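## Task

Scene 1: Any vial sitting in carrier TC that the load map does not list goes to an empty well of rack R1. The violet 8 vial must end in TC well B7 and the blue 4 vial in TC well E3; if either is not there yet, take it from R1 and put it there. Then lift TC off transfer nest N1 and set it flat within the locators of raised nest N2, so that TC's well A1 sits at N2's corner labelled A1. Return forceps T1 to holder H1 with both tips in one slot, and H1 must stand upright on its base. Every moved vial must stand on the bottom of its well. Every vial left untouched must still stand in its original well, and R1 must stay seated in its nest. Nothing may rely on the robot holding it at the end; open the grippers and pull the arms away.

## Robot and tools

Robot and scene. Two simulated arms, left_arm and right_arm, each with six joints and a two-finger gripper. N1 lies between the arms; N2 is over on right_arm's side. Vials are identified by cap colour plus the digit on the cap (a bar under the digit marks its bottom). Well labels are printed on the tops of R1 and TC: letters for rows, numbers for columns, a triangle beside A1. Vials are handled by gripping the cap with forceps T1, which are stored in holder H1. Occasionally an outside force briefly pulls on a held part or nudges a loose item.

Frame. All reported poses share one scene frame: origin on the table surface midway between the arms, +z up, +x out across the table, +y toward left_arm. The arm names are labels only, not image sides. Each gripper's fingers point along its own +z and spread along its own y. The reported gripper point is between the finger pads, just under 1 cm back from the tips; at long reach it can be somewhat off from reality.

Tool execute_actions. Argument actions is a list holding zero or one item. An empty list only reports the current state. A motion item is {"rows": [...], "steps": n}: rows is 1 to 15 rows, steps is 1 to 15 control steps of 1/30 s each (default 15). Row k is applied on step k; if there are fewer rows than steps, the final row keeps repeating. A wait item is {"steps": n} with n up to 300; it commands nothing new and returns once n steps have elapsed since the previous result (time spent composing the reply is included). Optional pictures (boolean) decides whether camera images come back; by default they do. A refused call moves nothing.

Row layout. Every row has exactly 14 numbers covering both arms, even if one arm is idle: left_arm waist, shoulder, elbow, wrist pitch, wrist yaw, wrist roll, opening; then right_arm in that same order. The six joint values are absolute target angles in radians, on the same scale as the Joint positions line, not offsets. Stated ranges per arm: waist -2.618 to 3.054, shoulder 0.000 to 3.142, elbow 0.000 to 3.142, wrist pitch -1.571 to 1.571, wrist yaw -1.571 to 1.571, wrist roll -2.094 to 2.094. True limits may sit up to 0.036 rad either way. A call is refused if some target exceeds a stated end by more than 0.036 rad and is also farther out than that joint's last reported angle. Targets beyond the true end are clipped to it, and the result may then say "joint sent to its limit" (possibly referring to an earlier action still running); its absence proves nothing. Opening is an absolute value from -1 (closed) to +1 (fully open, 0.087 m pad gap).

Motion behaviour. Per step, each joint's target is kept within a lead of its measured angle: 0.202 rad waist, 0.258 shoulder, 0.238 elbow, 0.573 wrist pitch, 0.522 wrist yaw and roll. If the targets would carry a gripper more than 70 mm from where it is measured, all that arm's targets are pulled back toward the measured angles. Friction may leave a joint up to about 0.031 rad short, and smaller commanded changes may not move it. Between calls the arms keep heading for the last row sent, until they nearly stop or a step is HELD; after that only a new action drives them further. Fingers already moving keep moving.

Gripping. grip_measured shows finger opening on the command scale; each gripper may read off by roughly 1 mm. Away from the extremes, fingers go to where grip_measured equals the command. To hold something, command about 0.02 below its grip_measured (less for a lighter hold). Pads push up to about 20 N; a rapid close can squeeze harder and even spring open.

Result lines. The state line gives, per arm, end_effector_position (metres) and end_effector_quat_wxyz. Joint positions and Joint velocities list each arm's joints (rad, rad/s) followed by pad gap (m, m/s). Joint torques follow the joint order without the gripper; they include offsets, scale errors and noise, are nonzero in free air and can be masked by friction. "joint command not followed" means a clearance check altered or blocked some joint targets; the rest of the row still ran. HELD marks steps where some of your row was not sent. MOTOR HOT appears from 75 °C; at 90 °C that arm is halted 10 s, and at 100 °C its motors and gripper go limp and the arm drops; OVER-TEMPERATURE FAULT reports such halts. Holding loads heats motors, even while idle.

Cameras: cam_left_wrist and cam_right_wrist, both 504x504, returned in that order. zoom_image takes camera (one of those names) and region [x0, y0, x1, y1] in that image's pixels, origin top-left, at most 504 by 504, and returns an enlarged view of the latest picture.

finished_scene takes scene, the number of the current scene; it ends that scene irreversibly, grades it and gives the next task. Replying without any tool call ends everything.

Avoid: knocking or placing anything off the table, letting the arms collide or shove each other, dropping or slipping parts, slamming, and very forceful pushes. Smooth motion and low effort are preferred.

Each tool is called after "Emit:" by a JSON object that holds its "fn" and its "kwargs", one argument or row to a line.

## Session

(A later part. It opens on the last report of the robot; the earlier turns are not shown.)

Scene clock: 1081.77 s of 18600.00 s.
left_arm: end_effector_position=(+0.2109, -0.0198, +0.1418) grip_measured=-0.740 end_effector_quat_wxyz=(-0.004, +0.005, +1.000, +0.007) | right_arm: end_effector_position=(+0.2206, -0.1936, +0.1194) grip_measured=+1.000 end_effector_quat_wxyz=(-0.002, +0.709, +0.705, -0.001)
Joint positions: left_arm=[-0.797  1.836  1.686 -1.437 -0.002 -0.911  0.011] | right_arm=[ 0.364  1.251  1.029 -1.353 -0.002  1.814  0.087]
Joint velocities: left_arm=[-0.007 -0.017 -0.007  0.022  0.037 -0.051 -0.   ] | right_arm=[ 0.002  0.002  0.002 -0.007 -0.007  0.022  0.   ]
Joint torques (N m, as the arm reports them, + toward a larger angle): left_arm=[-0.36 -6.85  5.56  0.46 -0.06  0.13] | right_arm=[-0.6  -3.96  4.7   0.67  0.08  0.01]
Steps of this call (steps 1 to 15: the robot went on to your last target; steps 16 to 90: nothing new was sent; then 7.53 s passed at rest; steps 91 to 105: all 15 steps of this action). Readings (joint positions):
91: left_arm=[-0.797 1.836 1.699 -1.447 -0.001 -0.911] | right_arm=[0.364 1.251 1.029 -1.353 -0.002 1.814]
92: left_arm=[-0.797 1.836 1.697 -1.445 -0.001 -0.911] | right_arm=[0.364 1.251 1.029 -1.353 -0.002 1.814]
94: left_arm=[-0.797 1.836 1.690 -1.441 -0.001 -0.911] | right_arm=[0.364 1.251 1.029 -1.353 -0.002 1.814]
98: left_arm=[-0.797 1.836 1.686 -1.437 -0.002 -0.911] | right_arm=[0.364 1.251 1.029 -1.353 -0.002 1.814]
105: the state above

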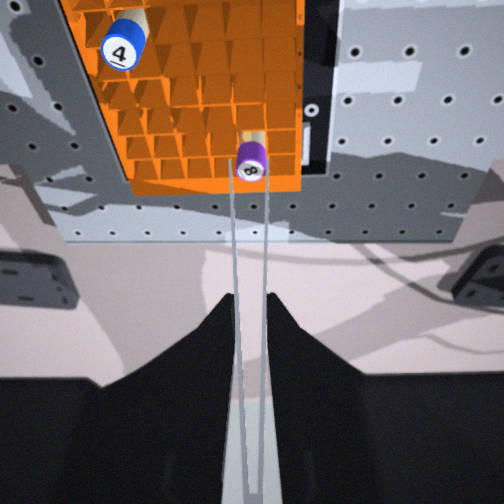

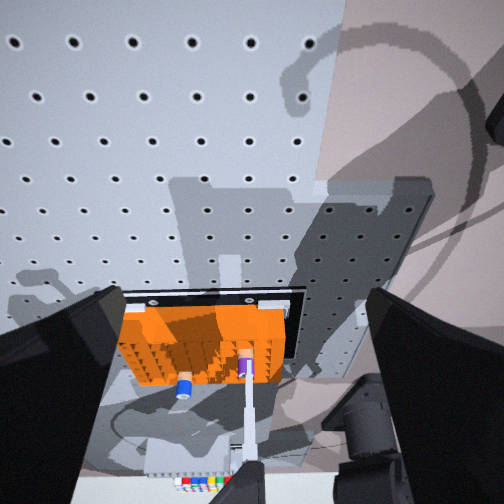

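Emit:
{"fn": "execute_actions", "kwargs": {
  "actions": [
    {"rows":[[-0.802,1.836,1.715,-1.445,0,-0.915,-0.74,0.355,1.235,1.016,-1.335,0,1.805,1],[-0.802,1.836,1.725,-1.455,0,-0.915,-0.74,0.355,1.235,1.016,-1.335,0,1.805,1],[-0.802,1.836,1.735,-1.468,0,-0.915,-0.74,0.355,1.235,1.016,-1.335,0,1.805,1],[-0.802,1.836,1.745,-1.48,0,-0.915,-0.74,0.355,1.235,1.016,-1.335,0,1.805,1],[-0.802,1.836,1.757,-1.492,0,-0.915,-0.74,0.355,1.235,1.016,-1.335,0,1.805,1],[-0.802,1.836,1.769,-1.504,0,-0.915,-0.74,0.355,1.235,1.016,-1.335,0,1.805,1],[-0.802,1.836,1.781,-1.516,0,-0.915,-0.74,0.355,1.235,1.016,-1.335,0,1.805,1],[-0.802,1.836,1.793,-1.528,0,-0.915,-0.74,0.355,1.235,1.016,-1.335,0,1.805,1],[-0.802,1.836,1.805,-1.54,0,-0.915,-0.74,0.355,1.235,1.016,-1.335,0,1.805,1],[-0.802,1.836,1.817,-1.55,0,-0.915,-0.75,0.355,1.235,1.016,-1.335,0,1.805,1],[-0.802,1.836,1.829,-1.56,0,-0.915,-0.76,0.355,1.235,1.016,-1.335,0,1.805,1],[-0.802,1.836,1.841,-1.565,0,-0.915,-0.77,0.355,1.235,1.016,-1.335,0,1.805,1],[-0.802,1.836,1.853,-1.57,0,-0.915,-0.78,0.355,1.235,1.016,-1.335,0,1.805,1]],"steps":15}
  ],
  "pictures": false
}}

Emit:
{"fn": "execute_actions", "kwargs": {
  "actions": [
    {"rows":[[-0.76,1.82,1.83,-1.565,0,-0.87,-0.78,0.355,1.235,1.016,-1.335,0,1.805,1],[-0.71,1.805,1.81,-1.56,0,-0.82,-0.78,0.355,1.235,1.016,-1.335,0,1.805,1],[-0.66,1.79,1.79,-1.555,0,-0.77,-0.78,0.355,1.235,1.016,-1.335,0,1.805,1],[-0.61,1.775,1.77,-1.55,0,-0.72,-0.78,0.355,1.235,1.016,-1.335,0,1.805,1],[-0.56,1.76,1.75,-1.545,0,-0.67,-0.78,0.355,1.235,1.016,-1.335,0,1.805,1],[-0.51,1.745,1.73,-1.54,0,-0.62,-0.78,0.355,1.235,1.016,-1.335,0,1.805,1],[-0.46,1.73,1.71,-1.535,0,-0.57,-0.78,0.355,1.235,1.016,-1.335,0,1.805,1],[-0.41,1.715,1.69,-1.53,0,-0.52,-0.78,0.355,1.235,1.016,-1.335,0,1.805,1],[-0.36,1.7,1.67,-1.525,0,-0.47,-0.78,0.355,1.235,1.016,-1.335,0,1.805,1],[-0.31,1.685,1.65,-1.52,0,-0.42,-0.78,0.355,1.235,1.016,-1.335,0,1.805,1],[-0.26,1.67,1.63,-1.515,0,-0.37,-0.78,0.355,1.235,1.016,-1.335,0,1.805,1],[-0.21,1.655,1.61,-1.51,0,-0.32,-0.78,0.355,1.235,1.016,-1.335,0,1.805,1],[-0.16,1.64,1.59,-1.51,0,-0.27,-0.78,0.355,1.235,1.016,-1.335,0,1.805,1],[-0.11,1.625,1.57,-1.51,0,-0.22,-0.78,0.355,1.235,1.016,-1.335,0,1.805,1],[-0.06,1.613,1.555,-1.51,0,-0.17,-0.78,0.355,1.235,1.016,-1.335,0,1.805,1]],"steps":15}
  ],
  "pictures": false
}}

Emit:
{"fn": "execute_actions", "kwargs": {
  "actions": [
    {"rows":[[-0.01,1.613,1.555,-1.51,0,-0.12,-0.78,0.355,1.235,1.016,-1.335,0,1.805,1],[0.04,1.613,1.555,-1.51,0,-0.07,-0.78,0.355,1.235,1.016,-1.335,0,1.805,1],[0.09,1.613,1.555,-1.51,0,-0.02,-0.78,0.355,1.235,1.016,-1.335,0,1.805,1],[0.14,1.613,1.555,-1.51,0,0.03,-0.78,0.355,1.235,1.016,-1.335,0,1.805,1],[0.19,1.613,1.555,-1.51,0,0.08,-0.78,0.355,1.235,1.016,-1.335,0,1.805,1],[0.24,1.613,1.555,-1.51,0,0.13,-0.78,0.355,1.235,1.016,-1.335,0,1.805,1],[0.29,1.613,1.555,-1.51,0,0.18,-0.78,0.355,1.235,1.016,-1.335,0,1.805,1],[0.34,1.613,1.555,-1.51,0,0.23,-0.78,0.355,1.235,1.016,-1.335,0,1.805,1],[0.39,1.613,1.555,-1.51,0,0.28,-0.78,0.355,1.235,1.016,-1.335,0,1.805,1],[0.44,1.613,1.555,-1.51,0,0.33,-0.78,0.355,1.235,1.016,-1.335,0,1.805,1],[0.48,1.613,1.555,-1.51,0,0.37,-0.78,0.355,1.235,1.016,-1.335,0,1.805,1],[0.51,1.613,1.555,-1.51,0,0.40,-0.78,0.355,1.235,1.016,-1.335,0,1.805,1],[0.53,1.613,1.555,-1.51,0,0.42,-0.78,0.355,1.235,1.016,-1.335,0,1.805,1],[0.545,1.613,1.555,-1.51,0,0.425,-0.78,0.355,1.235,1.016,-1.335,0,1.805,1]],"steps":15}
  ],
  "pictures": false
}}

Emit:
{"fn": "execute_actions", "kwargs": {
  "actions": [
    {"steps":15}
  ]
}}

Scene clock: 1113.63 s of 18600.00 s.
left_arm: end_effector_position=(+0.2133, -0.0229, +0.1746) grip_measured=-0.779 end_effector_quat_wxyz=(+0.007, +0.005, +1.000, -0.008) | right_arm: end_effector_position=(+0.2206, -0.1936, +0.1194) grip_measured=+1.000 end_effector_quat_wxyz=(-0.002, +0.709, +0.705, -0.001)
Joint positions: left_arm=[-0.797  1.836  1.822 -1.536 -0.002 -0.911  0.01 ] | right_arm=[ 0.364  1.251  1.029 -1.353 -0.002  1.814  0.087]
Joint velocities: left_arm=[-0.007  0.002  0.159 -0.154 -0.037 -0.022 -0.001] | right_arm=[ 0.002  0.007 -0.007  0.037  0.022 -0.007  0.   ]
Joint torques (N m, as the arm reports them, + toward a larger angle): left_arm=[-0.36 -6.76  7.45  0.32  0.06  0.13] | right_arm=[-0.59 -3.96  4.69  0.67  0.08  0.01]
Steps of this call (steps 1 to 15: the robot went on to your last target; steps 16 to 90: nothing new was sent; then 28.37 s passed at rest; steps 91 to 105: all 15 steps of this action). Readings (joint positions):
91: left_arm=[-0.797 1.836 1.686 -1.437 -0.002 -0.911] | right_arm=[0.364 1.251 1.029 -1.353 -0.002 1.814]
92: left_arm=[-0.797 1.836 1.686 -1.437 -0.002 -0.911] | right_arm=[0.364 1.251 1.029 -1.353 -0.002 1.814]
94: left_arm=[-0.797 1.836 1.696 -1.447 -0.002 -0.911] | right_arm=[0.364 1.251 1.029 -1.353 -0.002 1.814]
98: left_arm=[-0.797 1.836 1.744 -1.478 -0.002 -0.911] | right_arm=[0.364 1.251 1.029 -1.353 -0.002 1.814]
105: the state above

Scene clock: 1114.13 s of 18600.00 s.
left_arm: end_effector_position=(+0.2881, +0.1664, +0.1751) grip_measured=-0.779 end_effector_quat_wxyz=(+0.002, -0.055, +0.998, -0.001) | right_arm: end_effector_position=(+0.2206, -0.1936, +0.1194) grip_measured=+1.000 end_effector_quat_wxyz=(-0.002, +0.709, +0.705, -0.001)
Joint positions: left_arm=[-0.141  1.656  1.608 -1.519  0.001 -0.375  0.01 ] | right_arm=[ 0.364  1.251  1.029 -1.353 -0.002  1.814  0.087]
Joint velocities: left_arm=[ 1.346 -0.403 -0.525  0.051 -0.022  1.37  -0.   ] | right_arm=[-0.007  0.017 -0.017  0.051  0.022  0.081  0.   ]
Joint torques (N m, as the arm reports them, + toward a larger angle): left_arm=[ 0.05 -6.53  4.62  0.5   0.05  0.16] | right_arm=[-0.6  -3.97  4.7   0.67  0.08  0.01]
Steps of this call (steps 1 to 15: all 15 steps of this action). Readings (joint positions):
1: left_arm=[-0.794 1.835 1.823 -1.537 -0.001 -0.904] | right_arm=[0.364 1.251 1.029 -1.353 -0.002 1.814]
2: left_arm=[-0.783 1.834 1.823 -1.540 0.001 -0.890] | right_arm=[0.364 1.251 1.029 -1.353 -0.002 1.814]
4: left_arm=[-0.723 1.822 1.813 -1.539 0.008 -0.839] | right_arm=[0.364 1.251 1.029 -1.353 -0.002 1.814]
8: left_arm=[-0.500 1.765 1.747 -1.533 0.007 -0.694] | right_arm=[0.364 1.251 1.029 -1.353 -0.002 1.814]
15: the state above

Scene clock: 1114.63 s of 18600.00 s.
left_arm: end_effector_position=(+0.2681, +0.3581, +0.1746) grip_measured=-0.779 end_effector_quat_wxyz=(+0.001, -0.051, +0.999, +0.002) | right_arm: end_effector_position=(+0.2206, -0.1936, +0.1194) grip_measured=+1.000 end_effector_quat_wxyz=(-0.002, +0.709, +0.705, -0.001)
Joint positions: left_arm=[ 0.537  1.632  1.581 -1.515 -0.003  0.311  0.01 ] | right_arm=[ 0.364  1.251  1.029 -1.353 -0.002  1.814  0.087]
Joint velocities: left_arm=[ 0.457  0.007  0.007 -0.007 -0.037  0.74  -0.   ] | right_arm=[ 0.007 -0.007 -0.007 -0.007 -0.11   0.081  0.   ]
Joint torques (N m, as the arm reports them, + toward a larger angle): left_arm=[-1.65 -6.34  4.19  0.5   0.19  0.22] | right_arm=[-0.6  -3.96  4.7   0.67  0.08  0.01]
Steps of this call (steps 1 to 15: all 15 steps of this action). Readings (joint positions):
1: left_arm=[-0.092 1.644 1.594 -1.519 0.001 -0.326] | right_arm=[0.364 1.251 1.029 -1.353 -0.002 1.814]
2: left_arm=[-0.043 1.637 1.586 -1.519 0.001 -0.277] | right_arm=[0.364 1.251 1.029 -1.353 -0.002 1.814]
4: left_arm=[0.056 1.632 1.582 -1.519 0.001 -0.179] | right_arm=[0.364 1.251 1.029 -1.353 -0.002 1.814]
8: left_arm=[0.254 1.632 1.581 -1.516 0.001 0.019] | right_arm=[0.364 1.251 1.029 -1.353 -0.002 1.814]
15: the state above

Scene clock: 1115.13 s of 18600.00 s.
left_arm: end_effector_position=(+0.2664, +0.3653, +0.1747) grip_measured=-0.779 end_effector_quat_wxyz=(+0.001, -0.005, +1.000, +0.003) | right_arm: end_effector_position=(+0.2206, -0.1936, +0.1194) grip_measured=+1.000 end_effector_quat_wxyz=(-0.002, +0.709, +0.705, -0.001)
Joint positions: left_arm=[ 0.549  1.632  1.581 -1.515 -0.004  0.416  0.01 ] | right_arm=[ 0.364  1.251  1.029 -1.353 -0.002  1.814  0.087]
Joint velocities: left_arm=[-0.027 -0.002  0.002  0.022 -0.007  0.037 -0.   ] | right_arm=[ 0.017  0.002 -0.007  0.022  0.081  0.022  0.   ]
Joint torques (N m, as the arm reports them, + toward a larger angle): left_arm=[-0.31 -6.39  4.19  0.49  0.15  0.16] | right_arm=[-0.6  -3.97  4.7   0.67  0.08  0.01]
Steps of this call (steps 1 to 15: the robot went on to your last target). Readings (joint positions):
1: left_arm=[0.547 1.632 1.581 -1.515 -0.004 0.332] | right_arm=[0.364 1.251 1.029 -1.353 -0.002 1.814]
2: left_arm=[0.550 1.632 1.581 -1.515 -0.004 0.349] | right_arm=[0.364 1.251 1.029 -1.353 -0.002 1.814]
4: left_arm=[0.549 1.632 1.581 -1.515 -0.004 0.375] | right_arm=[0.364 1.251 1.029 -1.353 -0.002 1.814]
8: left_arm=[0.549 1.632 1.581 -1.515 -0.004 0.402] | right_arm=[0.364 1.251 1.029 -1.353 -0.002 1.814]
15: the state above

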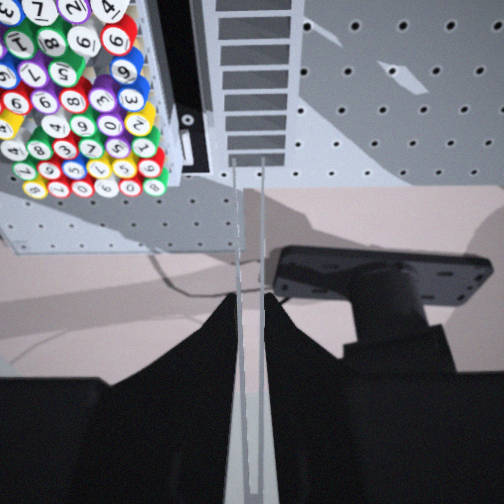

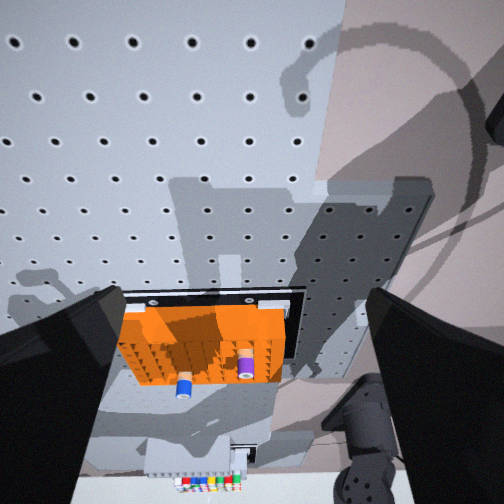

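Emit:
{"fn": "execute_actions", "kwargs": {
  "actions": [
    {"rows":[[0.535,1.625,1.545,-1.5,0.005,0.415,-0.8,0.355,1.235,1.016,-1.335,0,1.805,1],[0.532,1.625,1.535,-1.49,0.005,0.415,-0.8,0.355,1.235,1.016,-1.335,0,1.805,1],[0.532,1.625,1.525,-1.48,0.005,0.415,-0.8,0.355,1.235,1.016,-1.335,0,1.805,1],[0.532,1.625,1.515,-1.47,0.005,0.415,-0.8,0.355,1.235,1.016,-1.335,0,1.805,1],[0.532,1.625,1.505,-1.46,0.005,0.415,-0.8,0.355,1.235,1.016,-1.335,0,1.805,1],[0.532,1.625,1.495,-1.45,0.005,0.415,-0.8,0.355,1.235,1.016,-1.335,0,1.805,1],[0.532,1.625,1.485,-1.44,0.005,0.415,-0.8,0.355,1.235,1.016,-1.335,0,1.805,1],[0.532,1.625,1.475,-1.43,0.005,0.415,-0.8,0.355,1.235,1.016,-1.335,0,1.805,1],[0.532,1.625,1.466,-1.42,0.005,0.415,-0.8,0.355,1.235,1.016,-1.335,0,1.805,1]],"steps":15}
  ],
  "pictures": false
}}

Emit:
{"fn": "execute_actions", "kwargs": {
  "actions": [
    {"steps":10}
  ]
}}

Emit:
{"fn": "zoom_image", "kwargs": {
  "camera": "cam_left_wrist",
  "region": [180, 80, 320, 240]
}}

Emit:
{"fn": "zoom_image", "kwargs": {
  "camera": "cam_right_wrist",
  "region": [130, 420, 270, 504]
}}

Scene clock: 1128.37 s of 18600.00 s.
left_arm: end_effector_position=(+0.2654, +0.3626, +0.1526) grip_measured=-0.799 end_effector_quat_wxyz=(-0.009, +0.002, +1.000, -0.002) | right_arm: end_effector_position=(+0.2206, -0.1936, +0.1194) grip_measured=+1.000 end_effector_quat_wxyz=(-0.002, +0.709, +0.705, -0.001)
Joint positions: left_arm=[ 0.54   1.632  1.489 -1.445 -0.004  0.42   0.009] | right_arm=[ 0.364  1.251  1.029 -1.353 -0.002  1.814  0.087]
Joint velocities: left_arm=[-0.002  0.007 -0.007  0.095 -0.007 -0.037 -0.   ] | right_arm=[-0.002 -0.007 -0.002 -0.037 -0.051 -0.007  0.   ]
Joint torques (N m, as the arm reports them, + toward a larger angle): left_arm=[-0.64 -5.61  4.49  0.53  0.2   0.13] | right_arm=[-0.6  -3.96  4.71  0.67  0.08  0.01]
Steps of this call (steps 1 to 15: the robot went on to your last target; steps 16 to 90: nothing new was sent; then 9.73 s passed at rest; steps 91 to 105: all 15 steps of this action). Readings (joint positions):
91: left_arm=[0.549 1.632 1.581 -1.515 -0.004 0.420] | right_arm=[0.364 1.251 1.029 -1.353 -0.002 1.814]
92: left_arm=[0.547 1.632 1.577 -1.512 -0.004 0.420] | right_arm=[0.364 1.251 1.029 -1.353 -0.002 1.814]
94: left_arm=[0.542 1.632 1.560 -1.503 -0.004 0.420] | right_arm=[0.364 1.251 1.029 -1.353 -0.002 1.814]
98: left_arm=[0.540 1.632 1.515 -1.478 -0.004 0.420] | right_arm=[0.364 1.251 1.029 -1.353 -0.002 1.814]
105: the state above

Scene clock: 1128.70 s of 18600.00 s.
left_arm: end_effector_position=(+0.2675, +0.3635, +0.1522) grip_measured=-0.799 end_effector_quat_wxyz=(-0.005, +0.002, +1.000, +0.000) | right_arm: end_effector_position=(+0.2206, -0.1936, +0.1194) grip_measured=+1.000 end_effector_quat_wxyz=(-0.002, +0.709, +0.705, -0.001)
Joint positions: left_arm=[ 0.54   1.632  1.489 -1.436 -0.004  0.42   0.009] | right_arm=[ 0.364  1.251  1.029 -1.353 -0.002  1.814  0.087]
Joint velocities: left_arm=[ 0.022 -0.037 -0.002  0.022 -0.066 -0.066 -0.   ] | right_arm=[ 0.002  0.002  0.007  0.037 -0.066 -0.051  0.   ]
Joint torques (N m, as the arm reports them, + toward a larger angle): left_arm=[-0.63 -5.7   4.48  0.58  0.2   0.13] | right_arm=[-0.6  -3.96  4.71  0.67  0.08  0.01]
Steps of this call (steps 1 to 10: the robot went on to your last target). Readings (joint positions):
1: left_arm=[0.540 1.632 1.489 -1.443 -0.004 0.420] | right_arm=[0.364 1.251 1.029 -1.353 -0.002 1.814]
2: left_arm=[0.540 1.632 1.489 -1.441 -0.004 0.420] | right_arm=[0.364 1.251 1.029 -1.353 -0.002 1.814]
4: left_arm=[0.540 1.632 1.489 -1.439 -0.004 0.420] | right_arm=[0.364 1.251 1.029 -1.353 -0.002 1.814]
8: left_arm=[0.540 1.632 1.489 -1.436 -0.004 0.420] | right_arm=[0.364 1.251 1.029 -1.353 -0.002 1.814]
10: the state above

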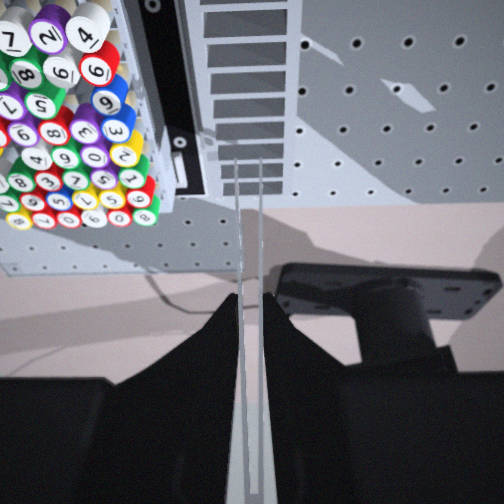

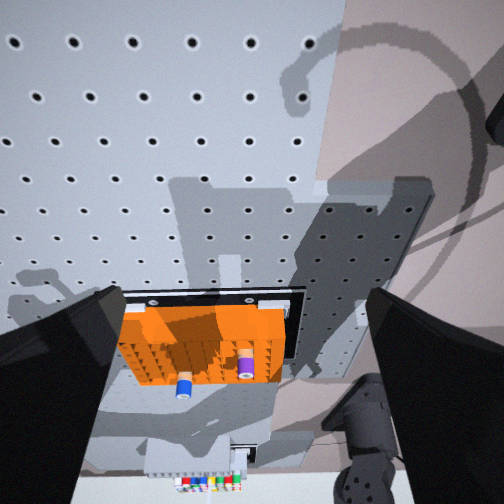

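Region (180, 80, 320, 240) of cam_left_wrist's 504x504 image, scaled by 3.150, with more detail than that image has; it fills the left 441 columns of this view, and the rest is white.

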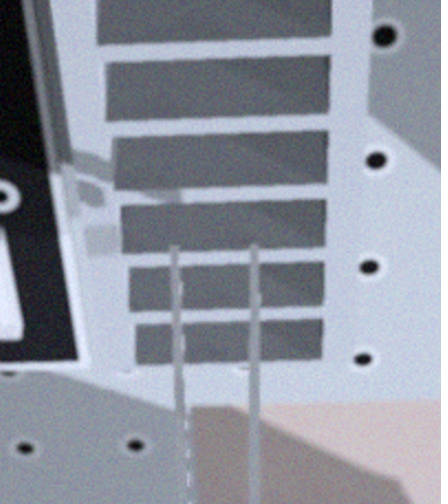

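Region (130, 420, 270, 504) of cam_right_wrist's 504x504 image, scaled by 3.600, with more detail than that image has; it fills the top 302 rows of this view, and the rest is white.

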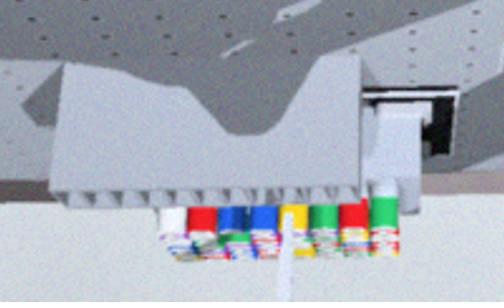

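Emit:
{"fn": "execute_actions", "kwargs": {
  "actions": [
    {"rows":[[0.532,1.625,1.456,-1.405,0.005,0.415,-0.8,0.355,1.235,1.016,-1.335,0,1.805,1],[0.532,1.625,1.451,-1.395,0.005,0.415,-0.8,0.355,1.235,1.016,-1.335,0,1.805,1],[0.532,1.625,1.446,-1.39,0.005,0.415,-0.8,0.355,1.235,1.016,-1.335,0,1.805,1],[0.532,1.625,1.441,-1.385,0.005,0.415,-0.8,0.355,1.235,1.016,-1.335,0,1.805,1],[0.532,1.625,1.436,-1.38,0.005,0.415,-0.8,0.355,1.235,1.016,-1.335,0,1.805,1],[0.532,1.625,1.431,-1.375,0.005,0.415,-0.8,0.355,1.235,1.016,-1.335,0,1.805,1],[0.532,1.625,1.426,-1.37,0.005,0.415,-0.8,0.355,1.235,1.016,-1.335,0,1.805,1],[0.532,1.625,1.421,-1.365,0.005,0.415,-0.8,0.355,1.235,1.016,-1.335,0,1.805,1],[0.532,1.625,1.416,-1.36,0.005,0.415,-0.8,0.355,1.235,1.016,-1.335,0,1.805,1],[0.532,1.625,1.411,-1.355,0.005,0.415,-0.8,0.355,1.235,1.016,-1.335,0,1.805,1],[0.532,1.625,1.406,-1.355,0.005,0.415,-0.8,0.355,1.235,1.016,-1.335,0,1.805,1],[0.532,1.625,1.401,-1.355,0.005,0.415,-0.8,0.355,1.235,1.016,-1.335,0,1.805,1]],"steps":15}
  ]
}}

Emit:
{"fn": "zoom_image", "kwargs": {
  "camera": "cam_left_wrist",
  "region": [180, 80, 320, 240]
}}

Scene clock: 1145.23 s of 18600.00 s.
left_arm: end_effector_position=(+0.2674, +0.3635, +0.1365) grip_measured=-0.799 end_effector_quat_wxyz=(-0.007, +0.002, +1.000, -0.001) | right_arm: end_effector_position=(+0.2206, -0.1936, +0.1194) grip_measured=+1.000 end_effector_quat_wxyz=(-0.002, +0.709, +0.705, -0.001)
Joint positions: left_arm=[ 0.54   1.632  1.425 -1.377 -0.004  0.42   0.009] | right_arm=[ 0.364  1.251  1.029 -1.353 -0.002  1.814  0.087]
Joint velocities: left_arm=[ 0.002  0.002 -0.037  0.022 -0.051 -0.022 -0.   ] | right_arm=[ 0.007  0.007 -0.007 -0.081 -0.066 -0.066  0.   ]
Joint torques (N m, as the arm reports them, + toward a larger angle): left_arm=[-0.65 -5.72  4.46  0.56  0.2   0.13] | right_arm=[-0.6  -3.96  4.7   0.67  0.08  0.01]
Steps of this call (steps 1 to 30: the robot went on to your last target; steps 31 to 90: nothing new was sent; then 13.03 s passed at rest; steps 91 to 105: all 15 steps of this action). Readings (joint positions):
91: left_arm=[0.540 1.632 1.489 -1.434 -0.004 0.420] | right_arm=[0.364 1.251 1.029 -1.353 -0.002 1.814]
92: left_arm=[0.540 1.632 1.487 -1.429 -0.004 0.420] | right_arm=[0.364 1.251 1.029 -1.353 -0.002 1.814]
94: left_arm=[0.540 1.632 1.478 -1.418 -0.004 0.420] | right_arm=[0.364 1.251 1.029 -1.353 -0.002 1.814]
98: left_arm=[0.540 1.632 1.454 -1.400 -0.004 0.420] | right_arm=[0.364 1.251 1.029 -1.353 -0.002 1.814]
105: the state above

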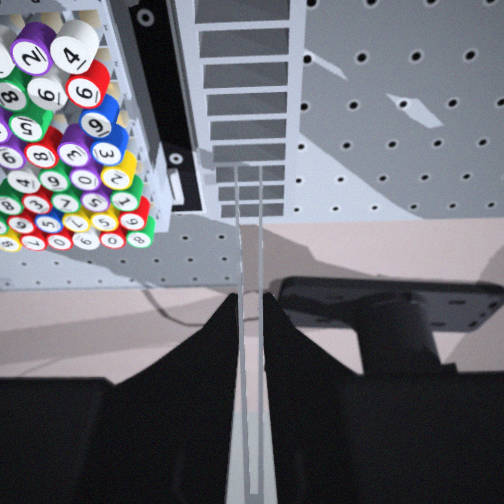

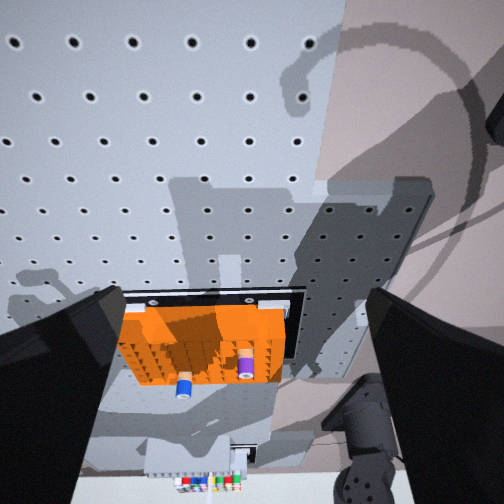

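Region (180, 80, 320, 240) of cam_left_wrist's 504x504 image, scaled by 3.150, with more detail than that image has; it fills the left 441 columns of this view, and the rest is white.

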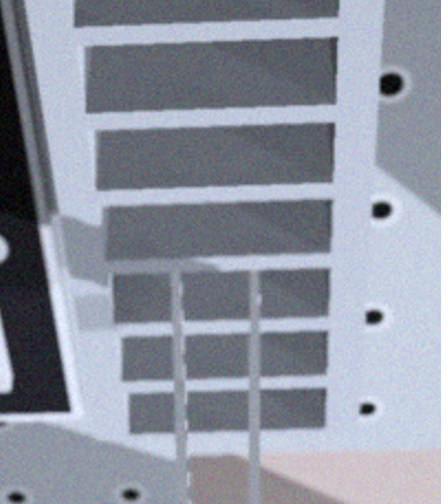

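In slot 3. Continue down.

Emit:
{"fn": "execute_actions", "kwargs": {
  "actions": [
    {"rows":[[0.532,1.625,1.39,-1.342,0.005,0.415,-0.8,0.355,1.235,1.016,-1.335,0,1.805,1],[0.532,1.625,1.385,-1.331,0.005,0.415,-0.8,0.355,1.235,1.016,-1.335,0,1.805,1],[0.532,1.625,1.38,-1.324,0.005,0.415,-0.8,0.355,1.235,1.016,-1.335,0,1.805,1],[0.532,1.625,1.375,-1.319,0.005,0.415,-0.8,0.355,1.235,1.016,-1.335,0,1.805,1],[0.532,1.625,1.37,-1.313,0.005,0.415,-0.8,0.355,1.235,1.016,-1.335,0,1.805,1],[0.532,1.625,1.365,-1.307,0.005,0.415,-0.8,0.355,1.235,1.016,-1.335,0,1.805,1],[0.532,1.625,1.36,-1.302,0.005,0.415,-0.8,0.355,1.235,1.016,-1.335,0,1.805,1],[0.532,1.625,1.355,-1.297,0.005,0.415,-0.8,0.355,1.235,1.016,-1.335,0,1.805,1],[0.532,1.625,1.35,-1.292,0.005,0.415,-0.8,0.355,1.235,1.016,-1.335,0,1.805,1],[0.532,1.625,1.345,-1.287,0.005,0.415,-0.8,0.355,1.235,1.016,-1.335,0,1.805,1],[0.532,1.625,1.34,-1.282,0.005,0.415,-0.8,0.355,1.235,1.016,-1.335,0,1.805,1],[0.532,1.625,1.335,-1.277,0.005,0.415,-0.8,0.355,1.235,1.016,-1.335,0,1.805,1],[0.532,1.625,1.33,-1.272,0.005,0.415,-0.8,0.355,1.235,1.016,-1.335,0,1.805,1],[0.532,1.625,1.325,-1.267,0.005,0.415,-0.8,0.355,1.235,1.016,-1.335,0,1.805,1],[0.532,1.625,1.32,-1.262,0.005,0.415,-0.8,0.355,1.235,1.016,-1.335,0,1.805,1]],"steps":15}
  ],
  "pictures": false
}}

Emit:
{"fn": "execute_actions", "kwargs": {
  "actions": [
    {"rows":[[0.532,1.625,1.315,-1.257,0.005,0.415,-0.8,0.355,1.235,1.016,-1.335,0,1.805,1],[0.532,1.625,1.31,-1.252,0.005,0.415,-0.8,0.355,1.235,1.016,-1.335,0,1.805,1],[0.532,1.625,1.305,-1.247,0.005,0.415,-0.8,0.355,1.235,1.016,-1.335,0,1.805,1],[0.532,1.625,1.3,-1.242,0.005,0.415,-0.8,0.355,1.235,1.016,-1.335,0,1.805,1],[0.532,1.625,1.295,-1.237,0.005,0.415,-0.8,0.355,1.235,1.016,-1.335,0,1.805,1],[0.532,1.625,1.29,-1.232,0.005,0.415,-0.8,0.355,1.235,1.016,-1.335,0,1.805,1],[0.532,1.625,1.285,-1.227,0.005,0.415,-0.8,0.355,1.235,1.016,-1.335,0,1.805,1],[0.532,1.625,1.28,-1.222,0.005,0.415,-0.8,0.355,1.235,1.016,-1.335,0,1.805,1],[0.532,1.625,1.275,-1.217,0.005,0.415,-0.8,0.355,1.235,1.016,-1.335,0,1.805,1],[0.532,1.625,1.27,-1.212,0.005,0.415,-0.8,0.355,1.235,1.016,-1.335,0,1.805,1],[0.532,1.625,1.265,-1.21,0.005,0.415,-0.8,0.355,1.235,1.016,-1.335,0,1.805,1],[0.532,1.625,1.26,-1.21,0.005,0.415,-0.8,0.355,1.235,1.016,-1.335,0,1.805,1]],"steps":15}
  ]
}}

Scene clock: 1171.83 s of 18600.00 s.
left_arm: end_effector_position=(+0.2689, +0.3641, +0.1179) grip_measured=-0.799 end_effector_quat_wxyz=(-0.004, +0.002, +1.000, +0.001) | right_arm: end_effector_position=(+0.2206, -0.1936, +0.1194) grip_measured=+1.000 end_effector_quat_wxyz=(-0.002, +0.709, +0.705, -0.001)
Joint positions: left_arm=[ 0.54   1.632  1.353 -1.298 -0.004  0.42   0.009] | right_arm=[ 0.364  1.251  1.029 -1.353 -0.002  1.814  0.087]
Joint velocities: left_arm=[ 0.007  0.017 -0.139  0.154  0.007  0.022  0.001] | right_arm=[ 0.007  0.007 -0.007  0.037  0.051 -0.022  0.   ]
Joint torques (N m, as the arm reports them, + toward a larger angle): left_arm=[-0.64 -5.77  4.3   0.58  0.2   0.13] | right_arm=[-0.61 -3.96  4.7   0.67  0.08  0.01]
Steps of this call (steps 1 to 15: the robot went on to your last target; steps 16 to 90: nothing new was sent; then 23.10 s passed at rest; steps 91 to 105: all 15 steps of this action). Readings (joint positions):
91: left_arm=[0.540 1.632 1.425 -1.369 -0.004 0.420] | right_arm=[0.364 1.251 1.029 -1.353 -0.002 1.814]
92: left_arm=[0.540 1.632 1.422 -1.364 -0.004 0.420] | right_arm=[0.364 1.251 1.029 -1.353 -0.002 1.814]
94: left_arm=[0.540 1.632 1.412 -1.353 -0.004 0.420] | right_arm=[0.364 1.251 1.029 -1.353 -0.002 1.814]
98: left_arm=[0.540 1.632 1.387 -1.334 -0.004 0.420] | right_arm=[0.364 1.251 1.029 -1.353 -0.002 1.814]
105: the state above

Scene clock: 1172.33 s of 18600.00 s.
left_arm: end_effector_position=(+0.2671, +0.3633, +0.1009) grip_measured=-0.799 end_effector_quat_wxyz=(-0.005, +0.002, +1.000, -0.000) | right_arm: end_effector_position=(+0.2206, -0.1936, +0.1194) grip_measured=+1.000 end_effector_quat_wxyz=(-0.002, +0.709, +0.705, -0.001)
Joint positions: left_arm=[ 0.54   1.632  1.285 -1.233 -0.004  0.42   0.009] | right_arm=[ 0.364  1.251  1.029 -1.353 -0.002  1.814  0.087]
Joint velocities: left_arm=[ 0.002  0.002 -0.037  0.051  0.022  0.037 -0.001] | right_arm=[ 0.007 -0.007 -0.002  0.022  0.051 -0.007  0.   ]
Joint torques (N m, as the arm reports them, + toward a larger angle): left_arm=[-0.63 -5.65  4.42  0.58  0.2   0.13] | right_arm=[-0.59 -3.96  4.7   0.67  0.08  0.01]
Steps of this call (steps 1 to 15: all 15 steps of this action). Readings (joint positions):
1: left_arm=[0.540 1.632 1.348 -1.293 -0.004 0.420] | right_arm=[0.364 1.251 1.029 -1.353 -0.002 1.814]
2: left_arm=[0.540 1.632 1.343 -1.288 -0.004 0.420] | right_arm=[0.364 1.251 1.029 -1.353 -0.002 1.814]
4: left_arm=[0.540 1.632 1.333 -1.278 -0.004 0.420] | right_arm=[0.364 1.251 1.029 -1.353 -0.002 1.814]
8: left_arm=[0.540 1.632 1.313 -1.257 -0.004 0.420] | right_arm=[0.364 1.251 1.029 -1.353 -0.002 1.814]
15: the state above

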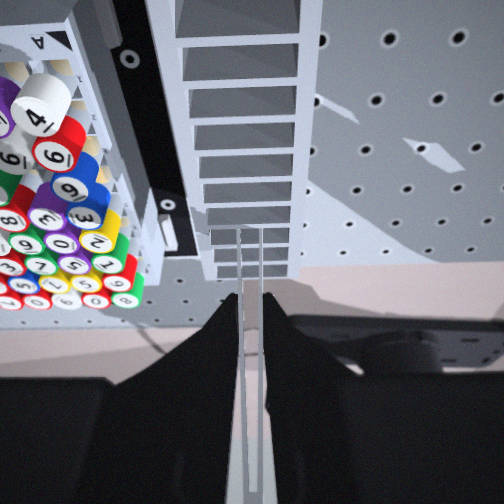

